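# Transfer rope-reel pole to the empty wall rack

## Task

Carry the pole holding the rope reel over to the wall rack that currently has no pole, and leave it seated fully down in the slots of both brackets, with the reel hanging motionless. Then release it and back the robot away. The robot must not topple or finish leaning, and the result only counts if the pole stays put without the robot supporting it.

## Robot and tools

ROBOT. A wheeled base that drives straight and turns in place (no sideways motion), a lifting column carrying a head with two cameras, and two six-joint arms (left, right), each with a two-finger gripper. Shoulder height S = 0.90 m + column_m. Folded, as at start: 0.73 m long, 0.62 m wide, S + 0.43 m tall, front edge 0.40 m ahead of the column.

FRAMES. Base frame: origin on the floor under the column, midway between drive wheels; x forward, y left, z up. left_hand and right_hand are given here: the point where the fingers join (tips 8 mm farther). The hand z axis is the finger direction (quat_wxyz rotates (0,0,1) onto it), y runs along the opening. Odometry frame = base frame at scene start; base_odometry counts wheel turns only, so slip shows as travel; heading is positive leftward, -3.142 to 3.142.

execute_actions. Arguments: "actions", a list holding one action or none (empty just reports state and images), and "cameras", a list of names from cam_head_left, cam_head_right, cam_left_wrist, cam_right_wrist, nav_camera, all (omitted, null or ["all"] gives every camera; [] gives none). An action may contain:
- "base": exactly one key. translate_m is a relative straight drive in metres, -3 to 3, positive forward. rotate_rad is a relative turn in place in radians, -3.2 to 3.2, positive counter-clockwise seen from above (left). Both count from the base's last reported position.
- "joints": one dictionary shared by both arms, column and head, keyed by joint name; each value is an absolute target. Ranges: column_m 0 to 0.8 m; head_tilt_rad -0.61 to 1.308 (0 level, positive down); left_/right_joint1_rad -2.879 to 2.879; joint2 0 to 3.141; joint3 0 to 3.019; joint4 -1.692 to 1.57; joint5 -1.57 to 1.57 (positive swings hand to robot's right); joint6 -2.094 to 2.094 (positive rolls clockwise seen from behind); left_/right_gripper_m 0 to 0.093 m fingertip gap.
- "speeds": caps for this action only: translate_m 0.05 to 0.8 m/s, rotate_rad 0.1 to 1 rad/s (max is default). Arms are not slowed by it. A base move needing over 8.667 s is refused.
Unknown keys or out-of-range numbers reject the whole call with no motion. An action lasts at most 15 s. Motions start together. Joints or base left out may still be driving toward earlier targets.

wait: "seconds" 0 to 10; commands nothing, returns the same report.
zoom_image: "camera" and "region" [x0, y0, x1, y1] in pixels of that camera's latest full image (origin top-left, at most 504x504).
finished_scene: "scene" number; final, reports success.

ARM GEOMETRY (approximate). With joint1 at -1.57 (left) or 1.57 (right) and joints 5, 6 at 0, the arm swings in a vertical plane straight ahead, 0.23 m beside the column. Let a = j2 - 0.35, b = 1.05 + j2 - j3, c = b - j4 (c = 1.57 means fingers straight down). Hand is 0.12 + 0.39 sin a + 0.38 cos b + 0.25 cos c m ahead and S + 0.39 cos a - 0.38 sin b - 0.25 sin c m high. E.g. j2, j3, j4 = 0.93, 0.78, 0.14 gives 0.60 m ahead, 0.25 m under S. Real hands sit up to ~5 cm lower and nearer (~12 cm under heavy or far loads); trust the reported hand positions. Reach ~1 m from shoulder. For the floor: stretch out fingers-down 0.45 to 0.5 m ahead at column_m 0.3, then lower the column. Below 0.4 m height the housing blocks hands closer than 0.45 m; moving arms with column_m under 0.3 risks hitting housing or floor.

LOADS. Fingers down, one arm holds about 3.2 kg at 0.4 m ahead, 2 kg out to 0.6 m, 1 kg out to 0.8 m. A grip holds 2 to 6 kg. Overloads sag and end off_target or time_out.

FRICTION. Changes under ~0.03 rad (0.08 for joints 2, 3) may not move a joint. For gentle contact, step about 0.05 rad per call from your previous target.

GRIPPER. Fingers 7 cm long; body 10 cm wide, 7 cm thick; wrist camera sticks out 11 cm on one side. To grasp, command a gap smaller than the object; off_target is then expected. Reported gap staying 0.002 m or more above target means something is held.

RESULT LINES. base_status / joint_status: done, off_target (may still push), contact_stop or time_out (target dropped, holds in place), not_followed after "joint command not followed" (safety check near own body, other arm or obstacle; back the moved joints off at least 0.05 rad or drive away). on_its_own lists uncommanded behaviour; "held at" is a held target. turned_by_wheels vs turned_by_imu differing by over ~4% and 0.05 rad means a collision or slip. base_tilt in degrees; wheel_motors_off = 1 during overload. motor_effort (wheels only, %, bracket = peak), joint torques, and motor temperatures per arm joint.

COLUMN. Going down, it stops (contact_stop) when an arm's load changes, e.g. a held item touching down, and then refuses to descend until raised 0.2 m. It may sink 0.15 to 0.2 m more after touching.

AVOID. Arms hitting or pressing each other hard (can end the run). Blocked arms pushing for long, which overheats motors (MOTOR HOT at 85 C, arm drops at 100 C); relieve by resending the reported positions. Base pushing ~3 s causes 2 s wheel shutdown; after a stall drive 0.05 m back before turning. Dropping or slamming the pole, tipping the robot, or leaving it leaning.

Each tool is called after "Request:" as name([rows], argument=value, ...), one row to a line, values as JSON.

## Session

Request:
execute_actions(actions=[])

Scene clock: 0.00 s.
Joint torques (N m, as the arm reports them, + toward a larger angle): no reading
Motor temperatures (°C, as the motors report them): left_arm=[22 19 20 21 22 22] | right_arm=[21 21 19 18 19 20]
base_odometry: x=+0.000 y=+0.000 heading=+0.000 (m, m, rad; odometry frame)
turned_by_wheels: +0.000 (rad since the last result)
turned_by_imu: +0.000 (rad since the last result)
base_tilt: forward=+0.4 right=-0.5 (deg)
base_status: not commanded
joint_positions: column_m=+0.556 head_tilt_rad=+0.887 left_joint1_rad=-1.578 left_joint2_rad=+0.887 left_joint3_rad=+0.434 left_joint4_rad=-0.930 left_joint5_rad=-0.036 left_joint6_rad=+0.052 left_gripper_m=+0.094 right_joint1_rad=+1.587 right_joint2_rad=+0.893 right_joint3_rad=+0.399 right_joint4_rad=-0.942 right_joint5_rad=+0.004 right_joint6_rad=-0.088 right_gripper_m=+0.095
joint_status: not commanded
wheel_motors_off: 0
motor_effort: left_wheel=+3 right_wheel=+2 (%)
left_hand: x=+0.1627 y=+0.2292 z=+1.2471 quat_wxyz=(+0.417, -0.034, -0.908, -0.004) (m; base frame)
right_hand: x=+0.1406 y=-0.2229 z=+1.2551 quat_wxyz=(+0.440, +0.047, -0.896, -0.022) (m; base frame)
pictures: cam_head_left, cam_head_right, cam_left_wrist, cam_right_wrist, nav_camera
Images, in order (width x height): cam_head_left 504x504, cam_head_right 504x504, cam_left_wrist 504x504, cam_right_wrist 504x504, nav_camera 504x504.

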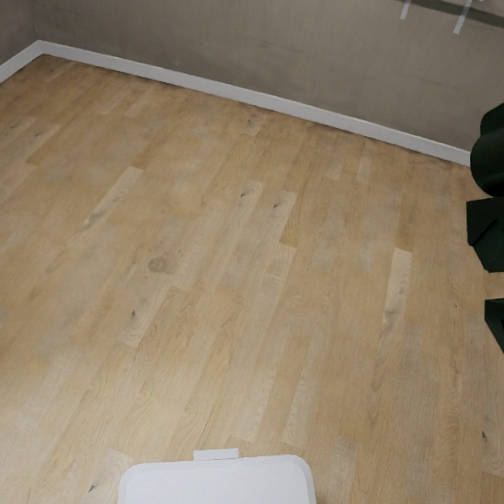

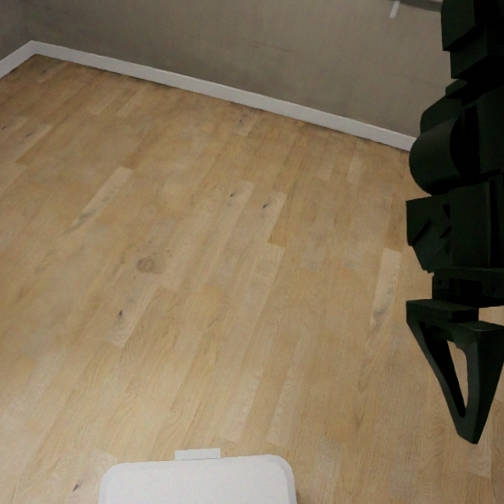

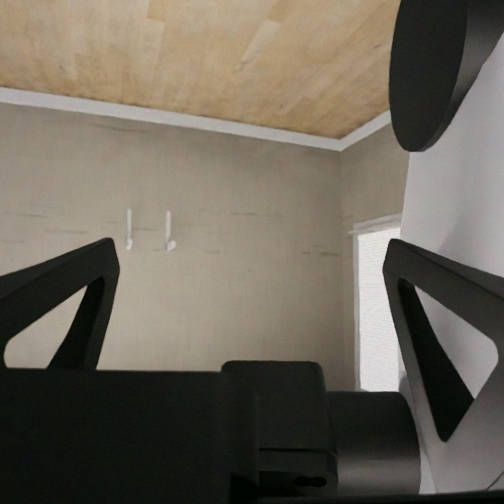

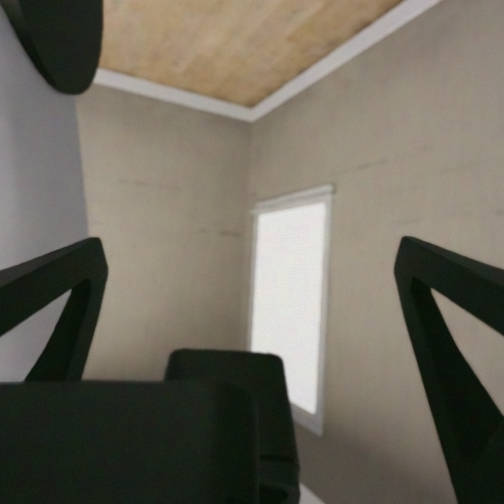

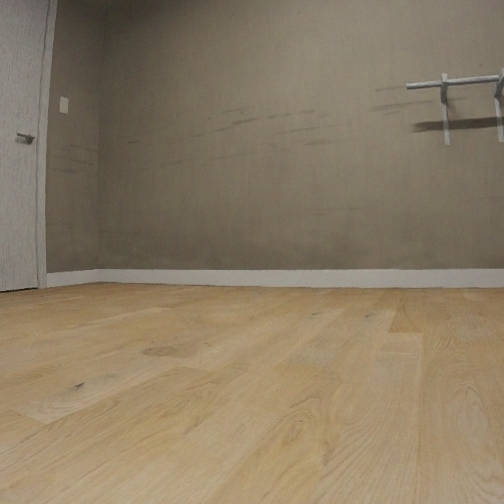

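Request:
execute_actions([
  {"base":{"rotate_rad":-0.5},"joints":{"head_tilt_rad":0.3}},
], cameras=["cam_head_left","cam_head_right","nav_camera"])

Scene clock: 7.53 s.
Joint torques (N m, as the arm reports them, + toward a larger angle): left_arm=[ 0.79 -7.96 -1.09 -1.05  0.07  0.08] | right_arm=[-0.58 -8.28 -1.08 -1.15  0.07 -0.05]
Motor temperatures (°C, as the motors report them): left_arm=[22 19 20 21 22 22] | right_arm=[21 21 19 18 19 20]
base_odometry: x=+0.000 y=+0.000 heading=-0.499 (m, m, rad; odometry frame)
turned_by_wheels: -0.499 (rad since the last result)
turned_by_imu: -0.499 (rad since the last result)
base_tilt: forward=+0.4 right=-0.4 (deg)
base_status: done
joint_positions: column_m=+0.556 head_tilt_rad=+0.319 left_joint1_rad=-1.578 left_joint2_rad=+0.887 left_joint3_rad=+0.434 left_joint4_rad=-0.930 left_joint5_rad=-0.036 left_joint6_rad=+0.052 left_gripper_m=+0.094 right_joint1_rad=+1.587 right_joint2_rad=+0.893 right_joint3_rad=+0.399 right_joint4_rad=-0.942 right_joint5_rad=+0.004 right_joint6_rad=-0.088 right_gripper_m=+0.095
joint_status: all done
wheel_motors_off: 0
motor_effort: left_wheel=+5(46) right_wheel=-2(45) (%)
left_hand: x=+0.1627 y=+0.2292 z=+1.2471 quat_wxyz=(+0.417, -0.034, -0.908, -0.004) (m; base frame)
right_hand: x=+0.1406 y=-0.2229 z=+1.2551 quat_wxyz=(+0.440, +0.047, -0.896, -0.022) (m; base frame)
pictures: cam_head_left, cam_head_right, nav_camera
camera_calibration (this result's frames):
cam_head_left: T_world_to_cam=[[-0.112196, -0.993196, 0.0312021, -0.0147056], [-0.356854, 0.0109667, -0.934096, 1.45928], [0.927398, -0.115937, -0.355657, 0.43148], [0, 0, 0, 1]] pos_world=[0.118949, 0.0194153, 1.51703]
cam_head_right: T_world_to_cam=[[-0.11108, -0.993526, 0.0238108, -0.0525278], [-0.348365, 0.0164874, -0.937214, 1.46102], [0.930754, -0.112401, -0.347941, 0.425553], [0, 0, 0, 1]] pos_world=[0.107048, -0.0284437, 1.51861]
Images, in order (width x height): cam_head_left 504x504, cam_head_right 504x504, nav_camera 504x504.

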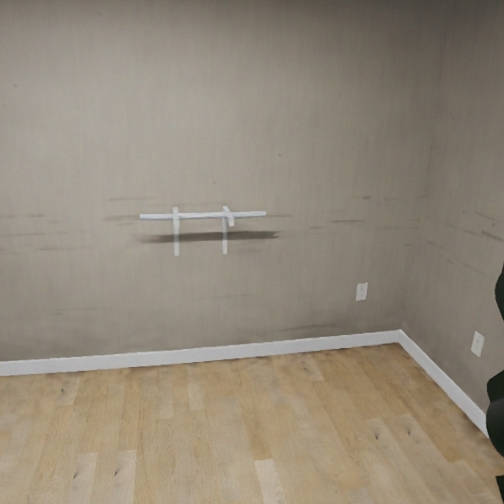

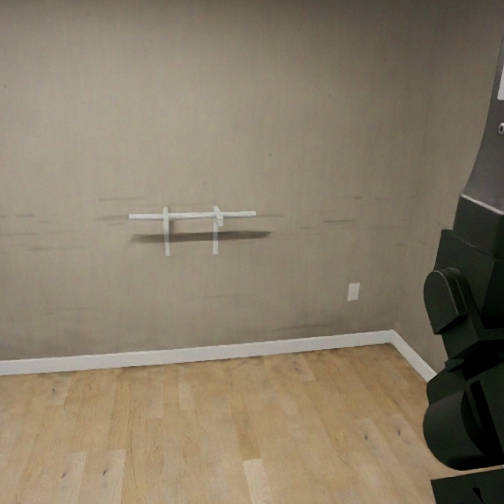

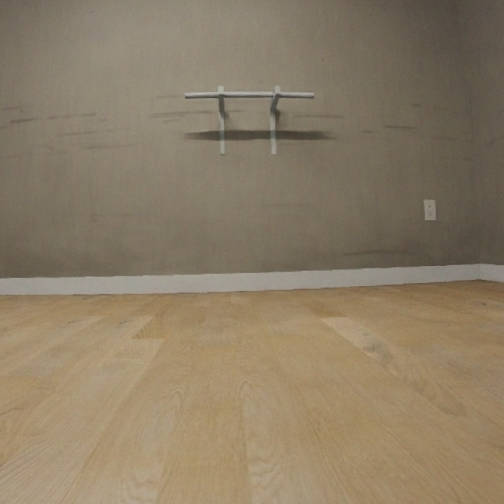

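Request:
execute_actions([
  {"base":{"rotate_rad":-1.0}},
], cameras=["cam_head_left","nav_camera"])

Request:
execute_actions([
  {"base":{"rotate_rad":-1.1}},
], cameras=["cam_head_left","nav_camera"])

Request:
execute_actions([
  {"base":{"rotate_rad":-1.1}},
], cameras=["cam_head_left","nav_camera"])

Request:
execute_actions([
  {"base":{"rotate_rad":-1.1}},
], cameras=["cam_head_left","nav_camera"])

Scene clock: 17.10 s.
Joint torques (N m, as the arm reports them, + toward a larger angle): left_arm=[ 0.81 -8.06 -1.32 -1.04  0.08  0.08] | right_arm=[-0.24 -8.22 -1.13 -1.16  0.07 -0.08]
Motor temperatures (°C, as the motors report them): left_arm=[22 19 20 21 22 22] | right_arm=[21 21 19 18 19 20]
base_odometry: x=+0.000 y=+0.000 heading=-1.498 (m, m, rad; odometry frame)
turned_by_wheels: -0.999 (rad since the last result)
turned_by_imu: -1.007 (rad since the last result)
base_tilt: forward=+0.4 right=-0.5 (deg)
base_status: done
joint_positions: column_m=+0.556 head_tilt_rad=+0.319 left_joint1_rad=-1.578 left_joint2_rad=+0.887 left_joint3_rad=+0.435 left_joint4_rad=-0.930 left_joint5_rad=-0.036 left_joint6_rad=+0.052 left_gripper_m=+0.094 right_joint1_rad=+1.587 right_joint2_rad=+0.893 right_joint3_rad=+0.399 right_joint4_rad=-0.942 right_joint5_rad=+0.004 right_joint6_rad=-0.088 right_gripper_m=+0.095
joint_status: not commanded
wheel_motors_off: 0
motor_effort: left_wheel=+5(34) right_wheel=-4(31) (%)
left_hand: x=+0.1633 y=+0.2292 z=+1.2469 quat_wxyz=(+0.416, -0.034, -0.909, -0.004) (m; base frame)
right_hand: x=+0.1406 y=-0.2229 z=+1.2551 quat_wxyz=(+0.440, +0.047, -0.896, -0.022) (m; base frame)
pictures: cam_head_left, nav_camera
camera_calibration (this result's frames):
cam_head_left: T_world_to_cam=[[-0.112197, -0.993196, 0.0311993, -0.0147013], [-0.356831, 0.0109667, -0.934104, 1.4593], [0.927407, -0.115937, -0.355634, 0.431444], [0, 0, 0, 1]] pos_world=[0.118949, 0.0194153, 1.51703]
Images, in order (width x height): cam_head_left 504x504, nav_camera 504x504.

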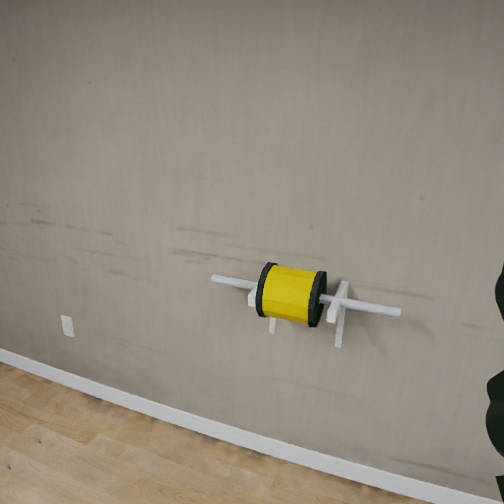

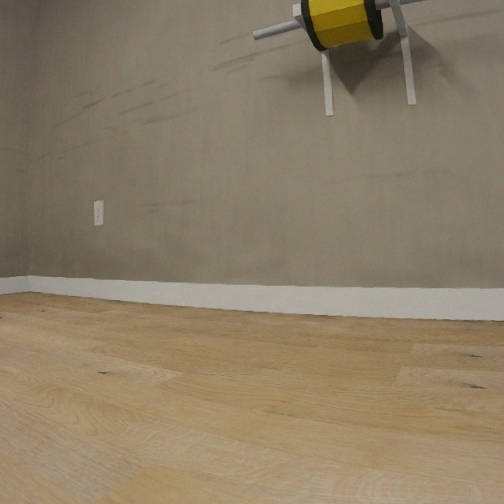

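Scene clock: 19.67 s.
Joint torques (N m, as the arm reports them, + toward a larger angle): left_arm=[ 0.8  -8.39 -1.31 -1.01  0.08  0.08] | right_arm=[-0.7  -8.68 -1.11 -1.2   0.07 -0.05]
Motor temperatures (°C, as the motors report them): left_arm=[22 19 20 21 22 22] | right_arm=[21 21 19 18 19 20]
base_odometry: x=+0.000 y=+0.000 heading=-2.597 (m, m, rad; odometry frame)
turned_by_wheels: -1.099 (rad since the last result)
turned_by_imu: -1.108 (rad since the last result)
base_tilt: forward=+0.4 right=-0.4 (deg)
base_status: done
joint_positions: column_m=+0.556 head_tilt_rad=+0.319 left_joint1_rad=-1.578 left_joint2_rad=+0.887 left_joint3_rad=+0.435 left_joint4_rad=-0.930 left_joint5_rad=-0.036 left_joint6_rad=+0.052 left_gripper_m=+0.094 right_joint1_rad=+1.587 right_joint2_rad=+0.893 right_joint3_rad=+0.399 right_joint4_rad=-0.942 right_joint5_rad=+0.004 right_joint6_rad=-0.088 right_gripper_m=+0.095
joint_status: not commanded
wheel_motors_off: 0
motor_effort: left_wheel=+5(33) right_wheel=-5(28) (%)
left_hand: x=+0.1633 y=+0.2292 z=+1.2469 quat_wxyz=(+0.416, -0.034, -0.909, -0.004) (m; base frame)
right_hand: x=+0.1406 y=-0.2229 z=+1.2551 quat_wxyz=(+0.440, +0.047, -0.896, -0.022) (m; base frame)
pictures: cam_head_left, nav_camera
camera_calibration (this result's frames):
cam_head_left: T_world_to_cam=[[-0.112197, -0.993196, 0.0311983, -0.0146997], [-0.356823, 0.0109667, -0.934108, 1.4593], [0.92741, -0.115937, -0.355626, 0.431431], [0, 0, 0, 1]] pos_world=[0.11895, 0.0194153, 1.51703]
Images, in order (width x height): cam_head_left 504x504, nav_camera 504x504.

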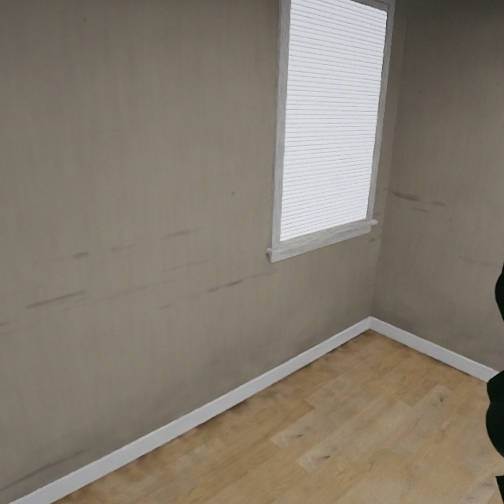

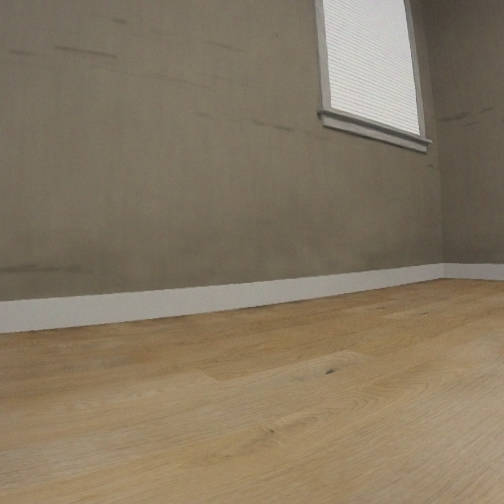

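Scene clock: 22.23 s.
Joint torques (N m, as the arm reports them, + toward a larger angle): left_arm=[ 0.81 -8.46 -1.3  -1.02  0.08  0.08] | right_arm=[-0.59 -8.38 -1.12 -1.2   0.05 -0.07]
Motor temperatures (°C, as the motors report them): left_arm=[22 19 20 21 22 22] | right_arm=[21 21 19 18 19 20]
base_odometry: x=+0.000 y=+0.000 heading=+2.587 (m, m, rad; odometry frame)
turned_by_wheels: -1.099 (rad since the last result)
turned_by_imu: -1.108 (rad since the last result)
base_tilt: forward=+0.3 right=-0.5 (deg)
base_status: done
joint_positions: column_m=+0.556 head_tilt_rad=+0.319 left_joint1_rad=-1.578 left_joint2_rad=+0.887 left_joint3_rad=+0.435 left_joint4_rad=-0.930 left_joint5_rad=-0.036 left_joint6_rad=+0.052 left_gripper_m=+0.094 right_joint1_rad=+1.587 right_joint2_rad=+0.893 right_joint3_rad=+0.399 right_joint4_rad=-0.942 right_joint5_rad=+0.004 right_joint6_rad=-0.088 right_gripper_m=+0.095
joint_status: not commanded
wheel_motors_off: 0
motor_effort: left_wheel=+4(33) right_wheel=-2(28) (%)
left_hand: x=+0.1633 y=+0.2292 z=+1.2469 quat_wxyz=(+0.416, -0.034, -0.909, -0.004) (m; base frame)
right_hand: x=+0.1406 y=-0.2229 z=+1.2551 quat_wxyz=(+0.440, +0.047, -0.896, -0.022) (m; base frame)
pictures: cam_head_left, nav_camera
camera_calibration (this result's frames):
cam_head_left: T_world_to_cam=[[-0.112198, -0.993196, 0.0311978, -0.014699], [-0.356819, 0.0109667, -0.934109, 1.4593], [0.927411, -0.115937, -0.355621, 0.431424], [0, 0, 0, 1]] pos_world=[0.11895, 0.0194153, 1.51703]
Images, in order (width x height): cam_head_left 504x504, nav_camera 504x504.

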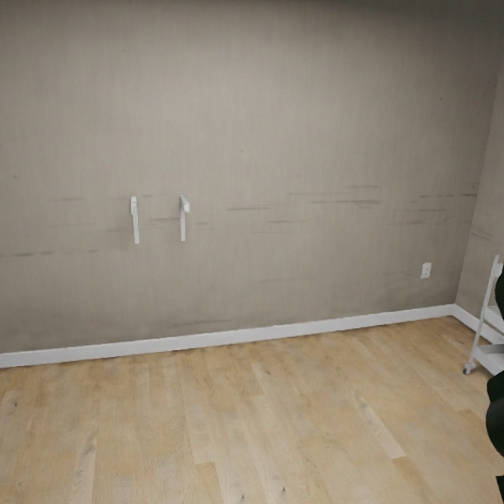

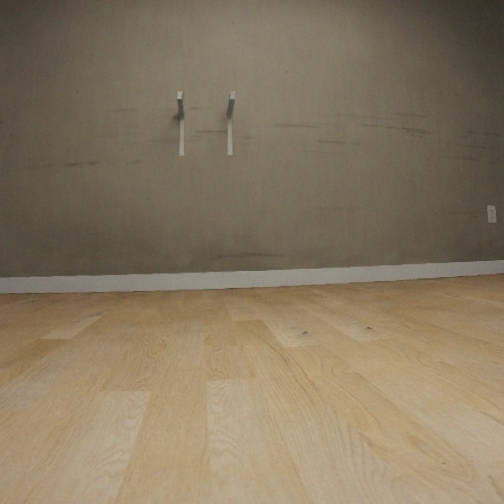

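Scene clock: 24.80 s.
Joint torques (N m, as the arm reports them, + toward a larger angle): left_arm=[ 0.81 -8.02 -1.22 -1.13  0.08  0.08] | right_arm=[-0.56 -8.47 -1.21 -1.22  0.07 -0.07]
Motor temperatures (°C, as the motors report them): left_arm=[22 19 20 21 22 22] | right_arm=[21 21 19 18 19 20]
base_odometry: x=+0.000 y=+0.000 heading=+1.488 (m, m, rad; odometry frame)
turned_by_wheels: -1.099 (rad since the last result)
turned_by_imu: -1.108 (rad since the last result)
base_tilt: forward=+0.4 right=-0.5 (deg)
base_status: done
joint_positions: column_m=+0.556 head_tilt_rad=+0.319 left_joint1_rad=-1.578 left_joint2_rad=+0.887 left_joint3_rad=+0.435 left_joint4_rad=-0.930 left_joint5_rad=-0.036 left_joint6_rad=+0.052 left_gripper_m=+0.094 right_joint1_rad=+1.587 right_joint2_rad=+0.893 right_joint3_rad=+0.399 right_joint4_rad=-0.942 right_joint5_rad=+0.004 right_joint6_rad=-0.088 right_gripper_m=+0.095
joint_status: not commanded
wheel_motors_off: 0
motor_effort: left_wheel=+4(34) right_wheel=-5(29) (%)
left_hand: x=+0.1633 y=+0.2292 z=+1.2469 quat_wxyz=(+0.416, -0.034, -0.909, -0.004) (m; base frame)
right_hand: x=+0.1406 y=-0.2229 z=+1.2551 quat_wxyz=(+0.440, +0.047, -0.896, -0.022) (m; base frame)
pictures: cam_head_left, nav_camera
camera_calibration (this result's frames):
cam_head_left: T_world_to_cam=[[-0.112198, -0.993196, 0.0311973, -0.0146982], [-0.356815, 0.0109667, -0.934111, 1.45931], [0.927413, -0.115937, -0.355618, 0.431418], [0, 0, 0, 1]] pos_world=[0.11895, 0.0194153, 1.51703]
Images, in order (width x height): cam_head_left 504x504, nav_camera 504x504.

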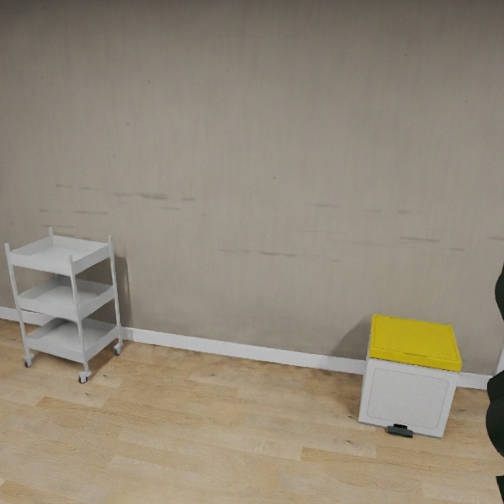

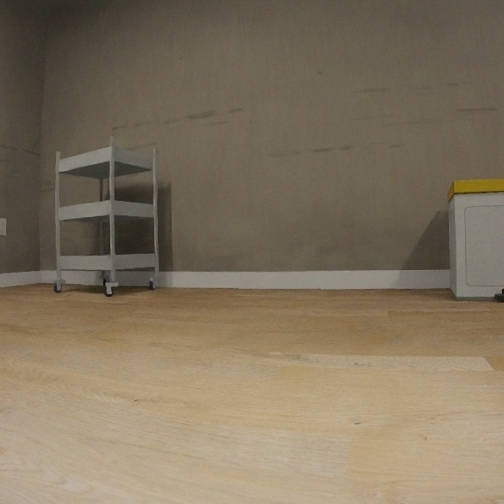

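Request:
execute_actions([
  {"base":{"rotate_rad":0.342}},
], cameras=[])

Request:
execute_actions([
  {"base":{"translate_m":-0.588}},
], cameras=[])

Request:
execute_actions([
  {"base":{"rotate_rad":2.487},"joints":{"head_tilt_rad":0.6}},
], cameras=["cam_head_left","cam_head_right","nav_camera"])

Scene clock: 102.80 s.
Joint torques (N m, as the arm reports them, + toward a larger angle): left_arm=[ 0.83 -8.07 -1.4  -1.03  0.07  0.08] | right_arm=[-0.45 -8.64 -1.17 -1.11  0.05 -0.07]
Motor temperatures (°C, as the motors report them): left_arm=[22 19 20 21 22 22] | right_arm=[21 21 19 18 19 20]
base_odometry: x=+0.000 y=+0.000 heading=+1.830 (m, m, rad; odometry frame)
turned_by_wheels: +0.341 (rad since the last result)
turned_by_imu: +0.344 (rad since the last result)
base_tilt: forward=+0.4 right=-0.5 (deg)
base_status: done
joint_positions: column_m=+0.556 head_tilt_rad=+0.319 left_joint1_rad=-1.578 left_joint2_rad=+0.887 left_joint3_rad=+0.435 left_joint4_rad=-0.930 left_joint5_rad=-0.036 left_joint6_rad=+0.052 left_gripper_m=+0.094 right_joint1_rad=+1.587 right_joint2_rad=+0.893 right_joint3_rad=+0.399 right_joint4_rad=-0.942 right_joint5_rad=+0.004 right_joint6_rad=-0.088 right_gripper_m=+0.095
joint_status: not commanded
wheel_motors_off: 0
motor_effort: left_wheel=-3(28) right_wheel=+1(22) (%)
left_hand: x=+0.1633 y=+0.2292 z=+1.2469 quat_wxyz=(+0.416, -0.034, -0.909, -0.004) (m; base frame)
right_hand: x=+0.1406 y=-0.2229 z=+1.2551 quat_wxyz=(+0.440, +0.047, -0.896, -0.022) (m; base frame)
pictures: none
No camera images: the call's "cameras" was empty. Leave "cameras" out to get every camera's image.

Scene clock: 105.40 s.
Joint torques (N m, as the arm reports them, + toward a larger angle): left_arm=[ 0.86 -8.25 -1.04 -1.05  0.08  0.08] | right_arm=[-0.56 -8.36 -0.9  -1.16  0.07 -0.07]
Motor temperatures (°C, as the motors report them): left_arm=[22 19 20 21 22 22] | right_arm=[21 21 19 18 19 20]
base_odometry: x=+0.150 y=-0.569 heading=+1.828 (m, m, rad; odometry frame)
turned_by_wheels: -0.001 (rad since the last result)
turned_by_imu: +0.000 (rad since the last result)
base_tilt: forward=+0.4 right=-0.5 (deg)
base_status: done
joint_positions: column_m=+0.556 head_tilt_rad=+0.319 left_joint1_rad=-1.578 left_joint2_rad=+0.887 left_joint3_rad=+0.431 left_joint4_rad=-0.930 left_joint5_rad=-0.036 left_joint6_rad=+0.052 left_gripper_m=+0.094 right_joint1_rad=+1.587 right_joint2_rad=+0.893 right_joint3_rad=+0.396 right_joint4_rad=-0.942 right_joint5_rad=+0.004 right_joint6_rad=-0.088 right_gripper_m=+0.095
joint_status: not commanded
wheel_motors_off: 0
motor_effort: left_wheel=+0(87) right_wheel=+1(59) (%)
left_hand: x=+0.1614 y=+0.2292 z=+1.2474 quat_wxyz=(+0.418, -0.034, -0.908, -0.003) (m; base frame)
right_hand: x=+0.1390 y=-0.2229 z=+1.2556 quat_wxyz=(+0.442, +0.047, -0.896, -0.022) (m; base frame)
pictures: none
No camera images: the call's "cameras" was empty. Leave "cameras" out to get every camera's image.

Scene clock: 109.20 s.
Joint torques (N m, as the arm reports them, + toward a larger angle): left_arm=[ 0.83 -7.98 -1.53 -1.06  0.08  0.08] | right_arm=[-0.67 -8.22 -0.92 -1.27  0.08 -0.07]
Motor temperatures (°C, as the motors report them): left_arm=[22 19 20 21 22 22] | right_arm=[21 21 19 18 19 20]
base_odometry: x=+0.150 y=-0.569 heading=-1.969 (m, m, rad; odometry frame)
turned_by_wheels: +2.486 (rad since the last result)
turned_by_imu: +2.496 (rad since the last result)
base_tilt: forward=+0.4 right=-0.4 (deg)
base_status: done
joint_positions: column_m=+0.556 head_tilt_rad=+0.603 left_joint1_rad=-1.578 left_joint2_rad=+0.887 left_joint3_rad=+0.434 left_joint4_rad=-0.930 left_joint5_rad=-0.036 left_joint6_rad=+0.052 left_gripper_m=+0.094 right_joint1_rad=+1.587 right_joint2_rad=+0.893 right_joint3_rad=+0.396 right_joint4_rad=-0.942 right_joint5_rad=+0.004 right_joint6_rad=-0.088 right_gripper_m=+0.095
joint_status: all done
wheel_motors_off: 0
motor_effort: left_wheel=-4(58) right_wheel=+4(65) (%)
left_hand: x=+0.1629 y=+0.2292 z=+1.2470 quat_wxyz=(+0.417, -0.034, -0.908, -0.004) (m; base frame)
right_hand: x=+0.1390 y=-0.2229 z=+1.2556 quat_wxyz=(+0.442, +0.047, -0.896, -0.022) (m; base frame)
pictures: cam_head_left, cam_head_right, nav_camera
camera_calibration (this result's frames):
cam_head_left: T_world_to_cam=[[-0.0989576, -0.993196, 0.061392, -0.0619268], [-0.604313, 0.0109667, -0.796672, 1.25972], [0.790578, -0.115937, -0.601286, 0.817133], [0, 0, 0, 1]] pos_world=[0.10913, 0.0194153, 1.49872]
cam_head_right: T_world_to_cam=[[-0.0999574, -0.993526, 0.0539841, -0.0996175], [-0.597037, 0.0164874, -0.802044, 1.26499], [0.795962, -0.112401, -0.59482, 0.813032], [0, 0, 0, 1]] pos_world=[0.098148, -0.0284437, 1.50357]
Images, in order (width x height): cam_head_left 504x504, cam_head_right 504x504, nav_camera 504x504.

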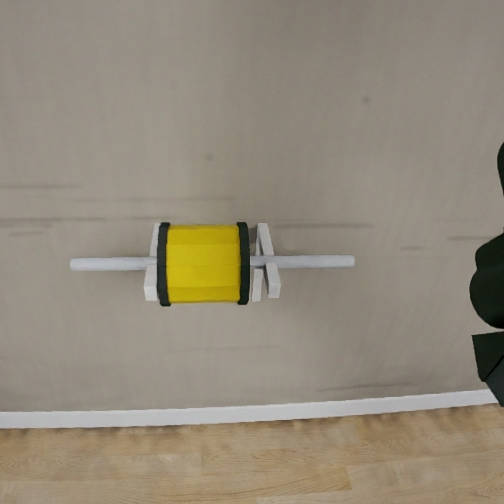

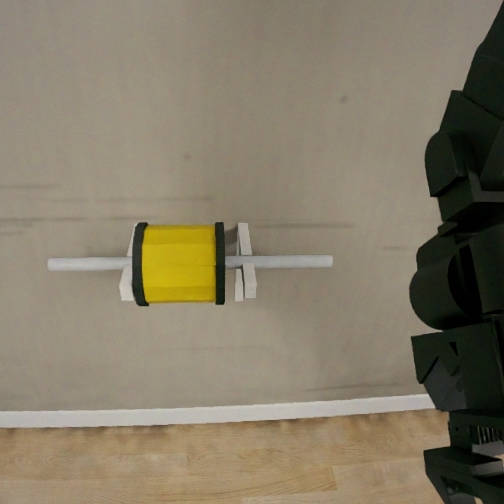

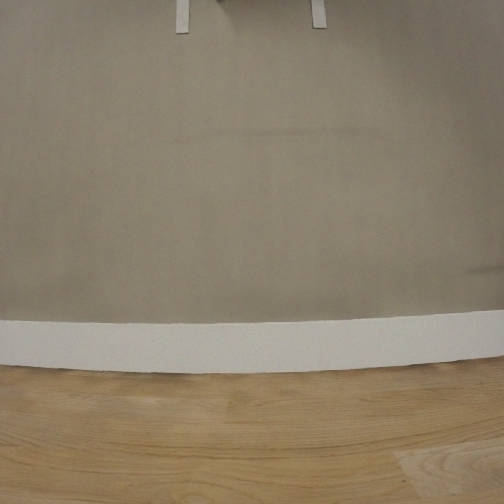

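Request:
zoom_image(camera="cam_head_left", region=[60, 200, 370, 330])

Region (60, 200, 370, 330) of cam_head_left's 504x504 image, scaled by 1.626, with more detail than that image has; it fills the top 211 rows of this view, and the rest is white.

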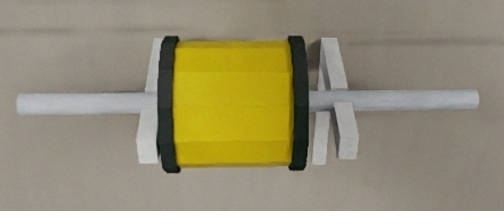

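Request:
execute_actions([
  {"joints":{"column_m":0.55,"head_tilt_rad":0.8,"left_joint1_rad":-1.57,"left_joint2_rad":1.29,"left_joint3_rad":0.81,"left_joint4_rad":-0.04,"left_joint5_rad":0,"left_joint6_rad":-1.57,"right_joint1_rad":1.57,"right_joint2_rad":1.29,"right_joint3_rad":0.81,"right_joint4_rad":-0.04,"right_joint5_rad":0,"right_joint6_rad":1.57},"base":{"translate_m":0.25}},
])

Scene clock: 164.90 s.
Joint torques (N m, as the arm reports them, + toward a larger angle): left_arm=[  1.4  -12.98  -0.38   0.82   0.14  -0.02] | right_arm=[ -1.22 -14.89   0.13   0.5    0.08  -0.01]
Motor temperatures (°C, as the motors report them): left_arm=[22 20 20 21 22 22] | right_arm=[21 21 19 18 19 20]
base_odometry: x=+0.053 y=-0.799 heading=-1.967 (m, m, rad; odometry frame)
turned_by_wheels: +0.002 (rad since the last result)
turned_by_imu: +0.001 (rad since the last result)
base_tilt: forward=+0.4 right=-0.4 (deg)
base_status: done
joint_positions: column_m=+0.550 head_tilt_rad=+0.802 left_joint1_rad=-1.576 left_joint2_rad=+1.281 left_joint3_rad=+0.813 left_joint4_rad=-0.050 left_joint5_rad=-0.003 left_joint6_rad=-1.559 left_gripper_m=+0.094 right_joint1_rad=+1.585 right_joint2_rad=+1.288 right_joint3_rad=+0.814 right_joint4_rad=-0.048 right_joint5_rad=+0.002 right_joint6_rad=+1.563 right_gripper_m=+0.095
joint_status: all done
wheel_motors_off: 0
motor_effort: left_wheel=+2(75) right_wheel=-2(65) (%)
left_hand: x=+0.4559 y=+0.2223 z=+1.0536 quat_wxyz=(-0.002, +0.702, -0.712, +0.002) (m; base frame)
right_hand: x=+0.4546 y=-0.2184 z=+1.0513 quat_wxyz=(+0.003, -0.702, -0.712, -0.004) (m; base frame)
pictures: cam_head_left, cam_head_right, cam_left_wrist, cam_right_wrist, nav_camera
camera_calibration (this result's frames):
cam_head_left: T_world_to_cam=[[-0.0848757, -0.993196, 0.0797352, -0.0904294], [-0.749817, 0.0109667, -0.661555, 1.05455], [0.656179, -0.115937, -0.745646, 1.0419], [0, 0, 0, 1]] pos_world=[0.0993698, 0.0194153, 1.48174]
cam_head_right: T_world_to_cam=[[-0.0873196, -0.993526, 0.0726709, -0.128621], [-0.743746, 0.0164874, -0.668259, 1.06189], [0.662734, -0.112401, -0.740371, 1.03961], [0, 0, 0, 1]] pos_world=[0.0895627, -0.0284437, 1.48866]
cam_left_wrist: T_world_to_cam=[[0.999769, -0.0191636, 0.00974946, -0.462452], [-0.0212764, -0.816395, 0.577102, -0.411538], [-0.00309995, -0.577176, -0.816614, 1.11159], [0, 0, 0, 1]] pos_world=[0.457035, 0.296745, 1.14975]
cam_right_wrist: T_world_to_cam=[[-0.999663, -0.0239983, 0.00994107, 0.436757], [-0.0130911, 0.795999, 0.605156, -0.453643], [-0.0224358, 0.604822, -0.796045, 1.10173], [0, 0, 0, 1]] pos_world=[0.45539, -0.294772, 1.14721]
Images, in order (width x height): cam_head_left 504x504, cam_head_right 504x504, cam_left_wrist 504x504, cam_right_wrist 504x504, nav_camera 504x504.

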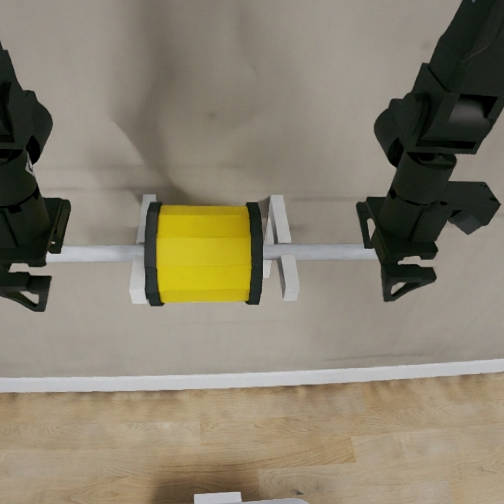

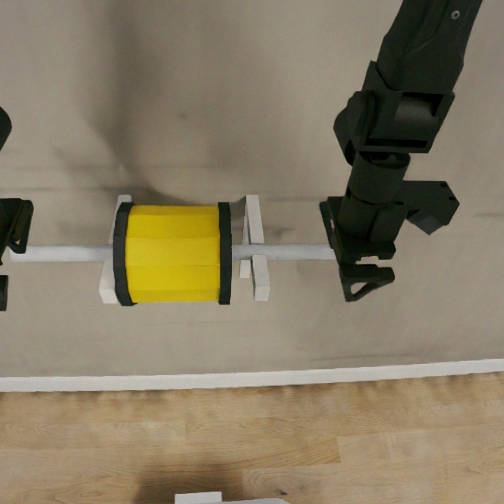

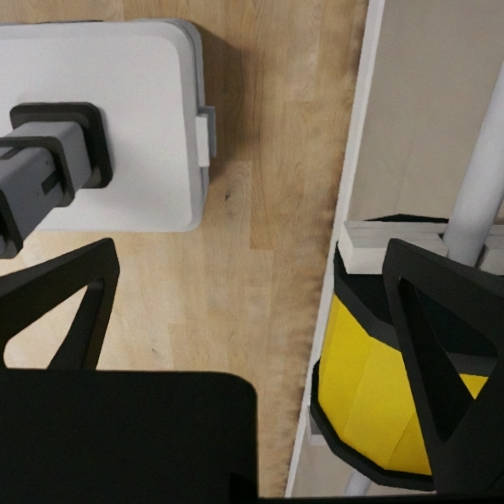

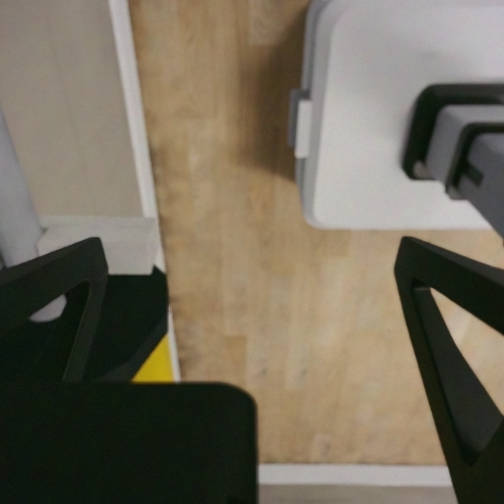

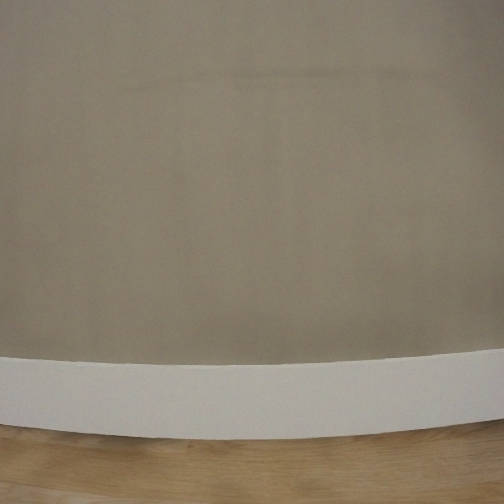

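Request:
execute_actions([
  {"base":{"translate_m":0.17},"joints":{"column_m":0.5,"head_tilt_rad":1.0},"speeds":{"translate_m":0.3}},
], cameras=["cam_head_left","cam_left_wrist","cam_right_wrist"])

Scene clock: 197.67 s.
Joint torques (N m, as the arm reports them, + toward a larger angle): left_arm=[  1.41 -13.89  -0.11   0.85   0.14  -0.01] | right_arm=[ -1.59 -14.6    0.33   0.48   0.1   -0.01]
Motor temperatures (°C, as the motors report them): left_arm=[22 21 20 21 22 22] | right_arm=[21 22 19 18 19 20]
base_odometry: x=-0.012 y=-0.956 heading=-1.965 (m, m, rad; odometry frame)
turned_by_wheels: +0.001 (rad since the last result)
turned_by_imu: +0.000 (rad since the last result)
base_tilt: forward=+0.4 right=-0.4 (deg)
base_status: done
joint_positions: column_m=+0.500 head_tilt_rad=+1.001 left_joint1_rad=-1.576 left_joint2_rad=+1.281 left_joint3_rad=+0.811 left_joint4_rad=-0.050 left_joint5_rad=-0.003 left_joint6_rad=-1.559 left_gripper_m=+0.094 right_joint1_rad=+1.585 right_joint2_rad=+1.288 right_joint3_rad=+0.811 right_joint4_rad=-0.048 right_joint5_rad=+0.002 right_joint6_rad=+1.563 right_gripper_m=+0.095
joint_status: all done
wheel_motors_off: 0
motor_effort: left_wheel=+1(56) right_wheel=-3(44) (%)
left_hand: x=+0.4547 y=+0.2226 z=+1.0035 quat_wxyz=(-0.001, +0.702, -0.712, +0.001) (m; base frame)
right_hand: x=+0.4523 y=-0.2184 z=+1.0011 quat_wxyz=(+0.004, -0.702, -0.712, -0.003) (m; base frame)
pictures: cam_head_left, cam_left_wrist, cam_right_wrist
camera_calibration (this result's frames):
cam_head_left: T_world_to_cam=[[-0.0675046, -0.993196, 0.0948931, -0.109836], [-0.865449, 0.0109667, -0.500877, 0.788469], [0.496428, -0.115937, -0.860301, 1.18298], [0, 0, 0, 1]] pos_world=[0.0877013, 0.0194153, 1.42307]
cam_left_wrist: T_world_to_cam=[[0.999789, -0.0189842, 0.00783613, -0.458894], [-0.020027, -0.816592, 0.576868, -0.382799], [-0.00455244, -0.576903, -0.8168, 1.07162], [0, 0, 0, 1]] pos_world=[0.456009, 0.296919, 1.09972]
cam_right_wrist: T_world_to_cam=[[-0.999616, -0.0240443, 0.0137547, 0.431101], [-0.0108197, 0.796015, 0.605181, -0.424333], [-0.0255001, 0.604799, -0.795969, 1.06304], [0, 0, 0, 1]] pos_world=[0.453452, -0.294783, 1.09701]
Images, in order (width x height): cam_head_left 504x504, cam_left_wrist 504x504, cam_right_wrist 504x504.

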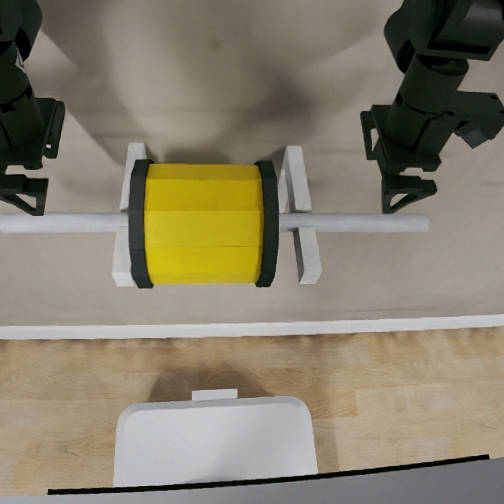

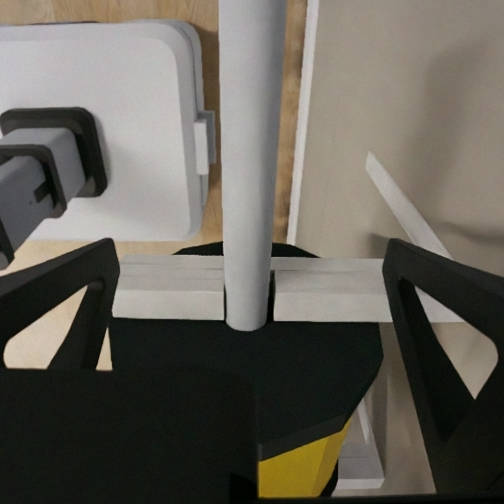

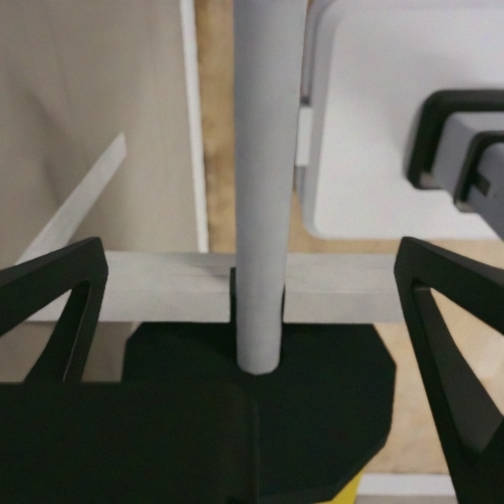

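Request:
execute_actions([
  {"joints":{"column_m":0.42}},
], cameras=["cam_head_left","cam_left_wrist","cam_right_wrist"])

Scene clock: 226.57 s.
Joint torques (N m, as the arm reports them, + toward a larger angle): left_arm=[  1.47 -13.5    0.18   0.83   0.14  -0.02] | right_arm=[ -1.44 -14.91   0.39   0.56   0.09   0.  ]
Motor temperatures (°C, as the motors report them): left_arm=[22 21 20 21 22 22] | right_arm=[21 23 19 18 19 20]
base_odometry: x=-0.012 y=-0.956 heading=-1.965 (m, m, rad; odometry frame)
turned_by_wheels: +0.000 (rad since the last result)
turned_by_imu: -0.001 (rad since the last result)
base_tilt: forward=+0.3 right=-0.5 (deg)
base_status: not commanded
joint_positions: column_m=+0.420 head_tilt_rad=+1.001 left_joint1_rad=-1.576 left_joint2_rad=+1.281 left_joint3_rad=+0.811 left_joint4_rad=-0.050 left_joint5_rad=-0.003 left_joint6_rad=-1.559 left_gripper_m=+0.094 right_joint1_rad=+1.585 right_joint2_rad=+1.288 right_joint3_rad=+0.811 right_joint4_rad=-0.048 right_joint5_rad=+0.002 right_joint6_rad=+1.563 right_gripper_m=+0.095
joint_status: all done
wheel_motors_off: 0
motor_effort: left_wheel=+2(2) right_wheel=+0(2) (%)
left_hand: x=+0.4547 y=+0.2226 z=+0.9235 quat_wxyz=(-0.001, +0.702, -0.712, +0.001) (m; base frame)
right_hand: x=+0.4523 y=-0.2184 z=+0.9211 quat_wxyz=(+0.004, -0.702, -0.712, -0.003) (m; base frame)
pictures: cam_head_left, cam_left_wrist, cam_right_wrist
camera_calibration (this result's frames):
cam_head_left: T_world_to_cam=[[-0.0675046, -0.993196, 0.0948931, -0.102243], [-0.865449, 0.0109667, -0.500877, 0.748394], [0.496428, -0.115937, -0.860301, 1.11415], [0, 0, 0, 1]] pos_world=[0.0877013, 0.0194153, 1.34306]
cam_left_wrist: T_world_to_cam=[[0.999789, -0.0189842, 0.00783613, -0.458267], [-0.020027, -0.816592, 0.576868, -0.336644], [-0.00455244, -0.576903, -0.8168, 1.00627], [0, 0, 0, 1]] pos_world=[0.456009, 0.296919, 1.01971]
cam_right_wrist: T_world_to_cam=[[-0.999616, -0.0240443, 0.0137547, 0.432201], [-0.0108197, 0.796015, 0.605181, -0.375912], [-0.0255001, 0.604799, -0.795969, 0.99935], [0, 0, 0, 1]] pos_world=[0.453452, -0.294783, 1.017]
Images, in order (width x height): cam_head_left 504x504, cam_left_wrist 504x504, cam_right_wrist 504x504.

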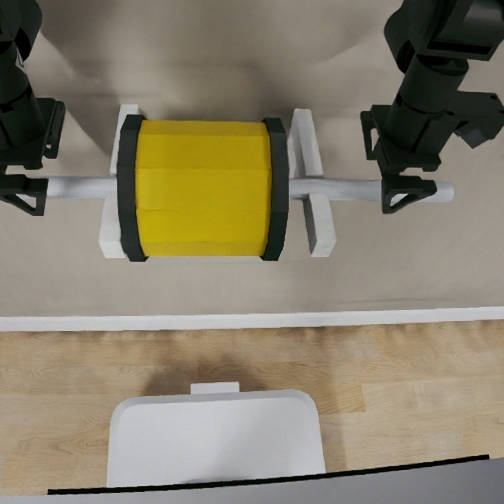

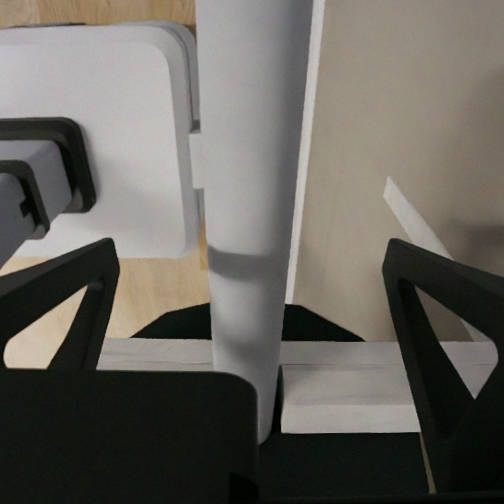

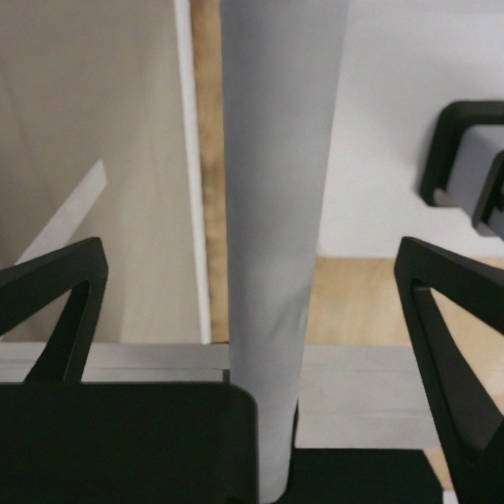

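Request:
execute_actions([
  {"joints":{"column_m":0.385}},
], cameras=["cam_head_left","cam_left_wrist","cam_right_wrist"])

Scene clock: 237.13 s.
Joint torques (N m, as the arm reports them, + toward a larger angle): left_arm=[  1.36 -14.13   0.     0.88   0.14  -0.02] | right_arm=[ -1.65 -14.59   0.33   0.49   0.1    0.  ]
Motor temperatures (°C, as the motors report them): left_arm=[22 21 20 21 22 22] | right_arm=[21 23 19 18 19 20]
base_odometry: x=-0.012 y=-0.956 heading=-1.965 (m, m, rad; odometry frame)
turned_by_wheels: +0.000 (rad since the last result)
turned_by_imu: +0.000 (rad since the last result)
base_tilt: forward=+0.4 right=-0.5 (deg)
base_status: not commanded
joint_positions: column_m=+0.385 head_tilt_rad=+1.001 left_joint1_rad=-1.576 left_joint2_rad=+1.281 left_joint3_rad=+0.811 left_joint4_rad=-0.050 left_joint5_rad=-0.003 left_joint6_rad=-1.559 left_gripper_m=+0.094 right_joint1_rad=+1.585 right_joint2_rad=+1.288 right_joint3_rad=+0.811 right_joint4_rad=-0.048 right_joint5_rad=+0.002 right_joint6_rad=+1.563 right_gripper_m=+0.095
joint_status: all done
wheel_motors_off: 0
motor_effort: left_wheel=+2(2) right_wheel=-3(2) (%)
left_hand: x=+0.4547 y=+0.2226 z=+0.8885 quat_wxyz=(-0.001, +0.702, -0.712, +0.001) (m; base frame)
right_hand: x=+0.4523 y=-0.2184 z=+0.8861 quat_wxyz=(+0.004, -0.702, -0.712, -0.003) (m; base frame)
pictures: cam_head_left, cam_left_wrist, cam_right_wrist
camera_calibration (this result's frames):
cam_head_left: T_world_to_cam=[[-0.0675046, -0.993196, 0.0948931, -0.0989217], [-0.865449, 0.0109667, -0.500877, 0.730861], [0.496428, -0.115937, -0.860301, 1.08403], [0, 0, 0, 1]] pos_world=[0.0877013, 0.0194153, 1.30805]
cam_left_wrist: T_world_to_cam=[[0.999789, -0.0189842, 0.00783613, -0.457992], [-0.020027, -0.816592, 0.576868, -0.316451], [-0.00455244, -0.576903, -0.8168, 0.977676], [0, 0, 0, 1]] pos_world=[0.456009, 0.296919, 0.984705]
cam_right_wrist: T_world_to_cam=[[-0.999616, -0.0240443, 0.0137547, 0.432683], [-0.0108197, 0.796015, 0.605181, -0.354728], [-0.0255001, 0.604799, -0.795969, 0.971487], [0, 0, 0, 1]] pos_world=[0.453452, -0.294783, 0.981997]
Images, in order (width x height): cam_head_left 504x504, cam_left_wrist 504x504, cam_right_wrist 504x504.

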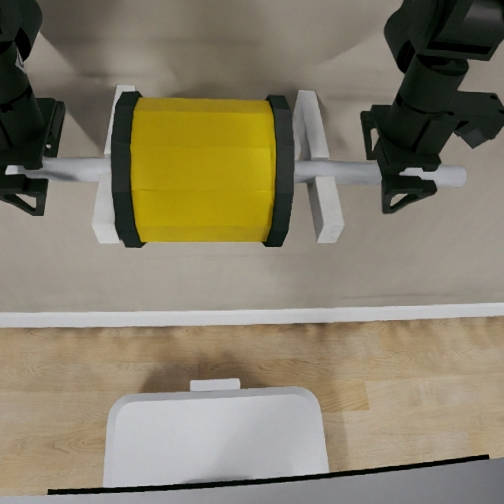

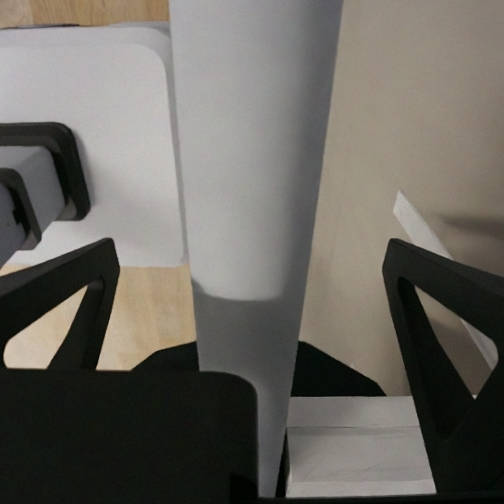

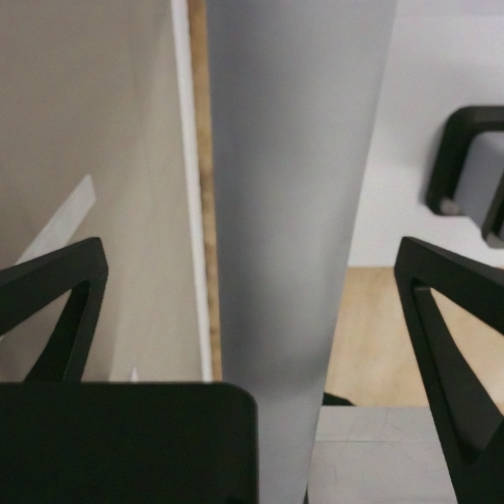

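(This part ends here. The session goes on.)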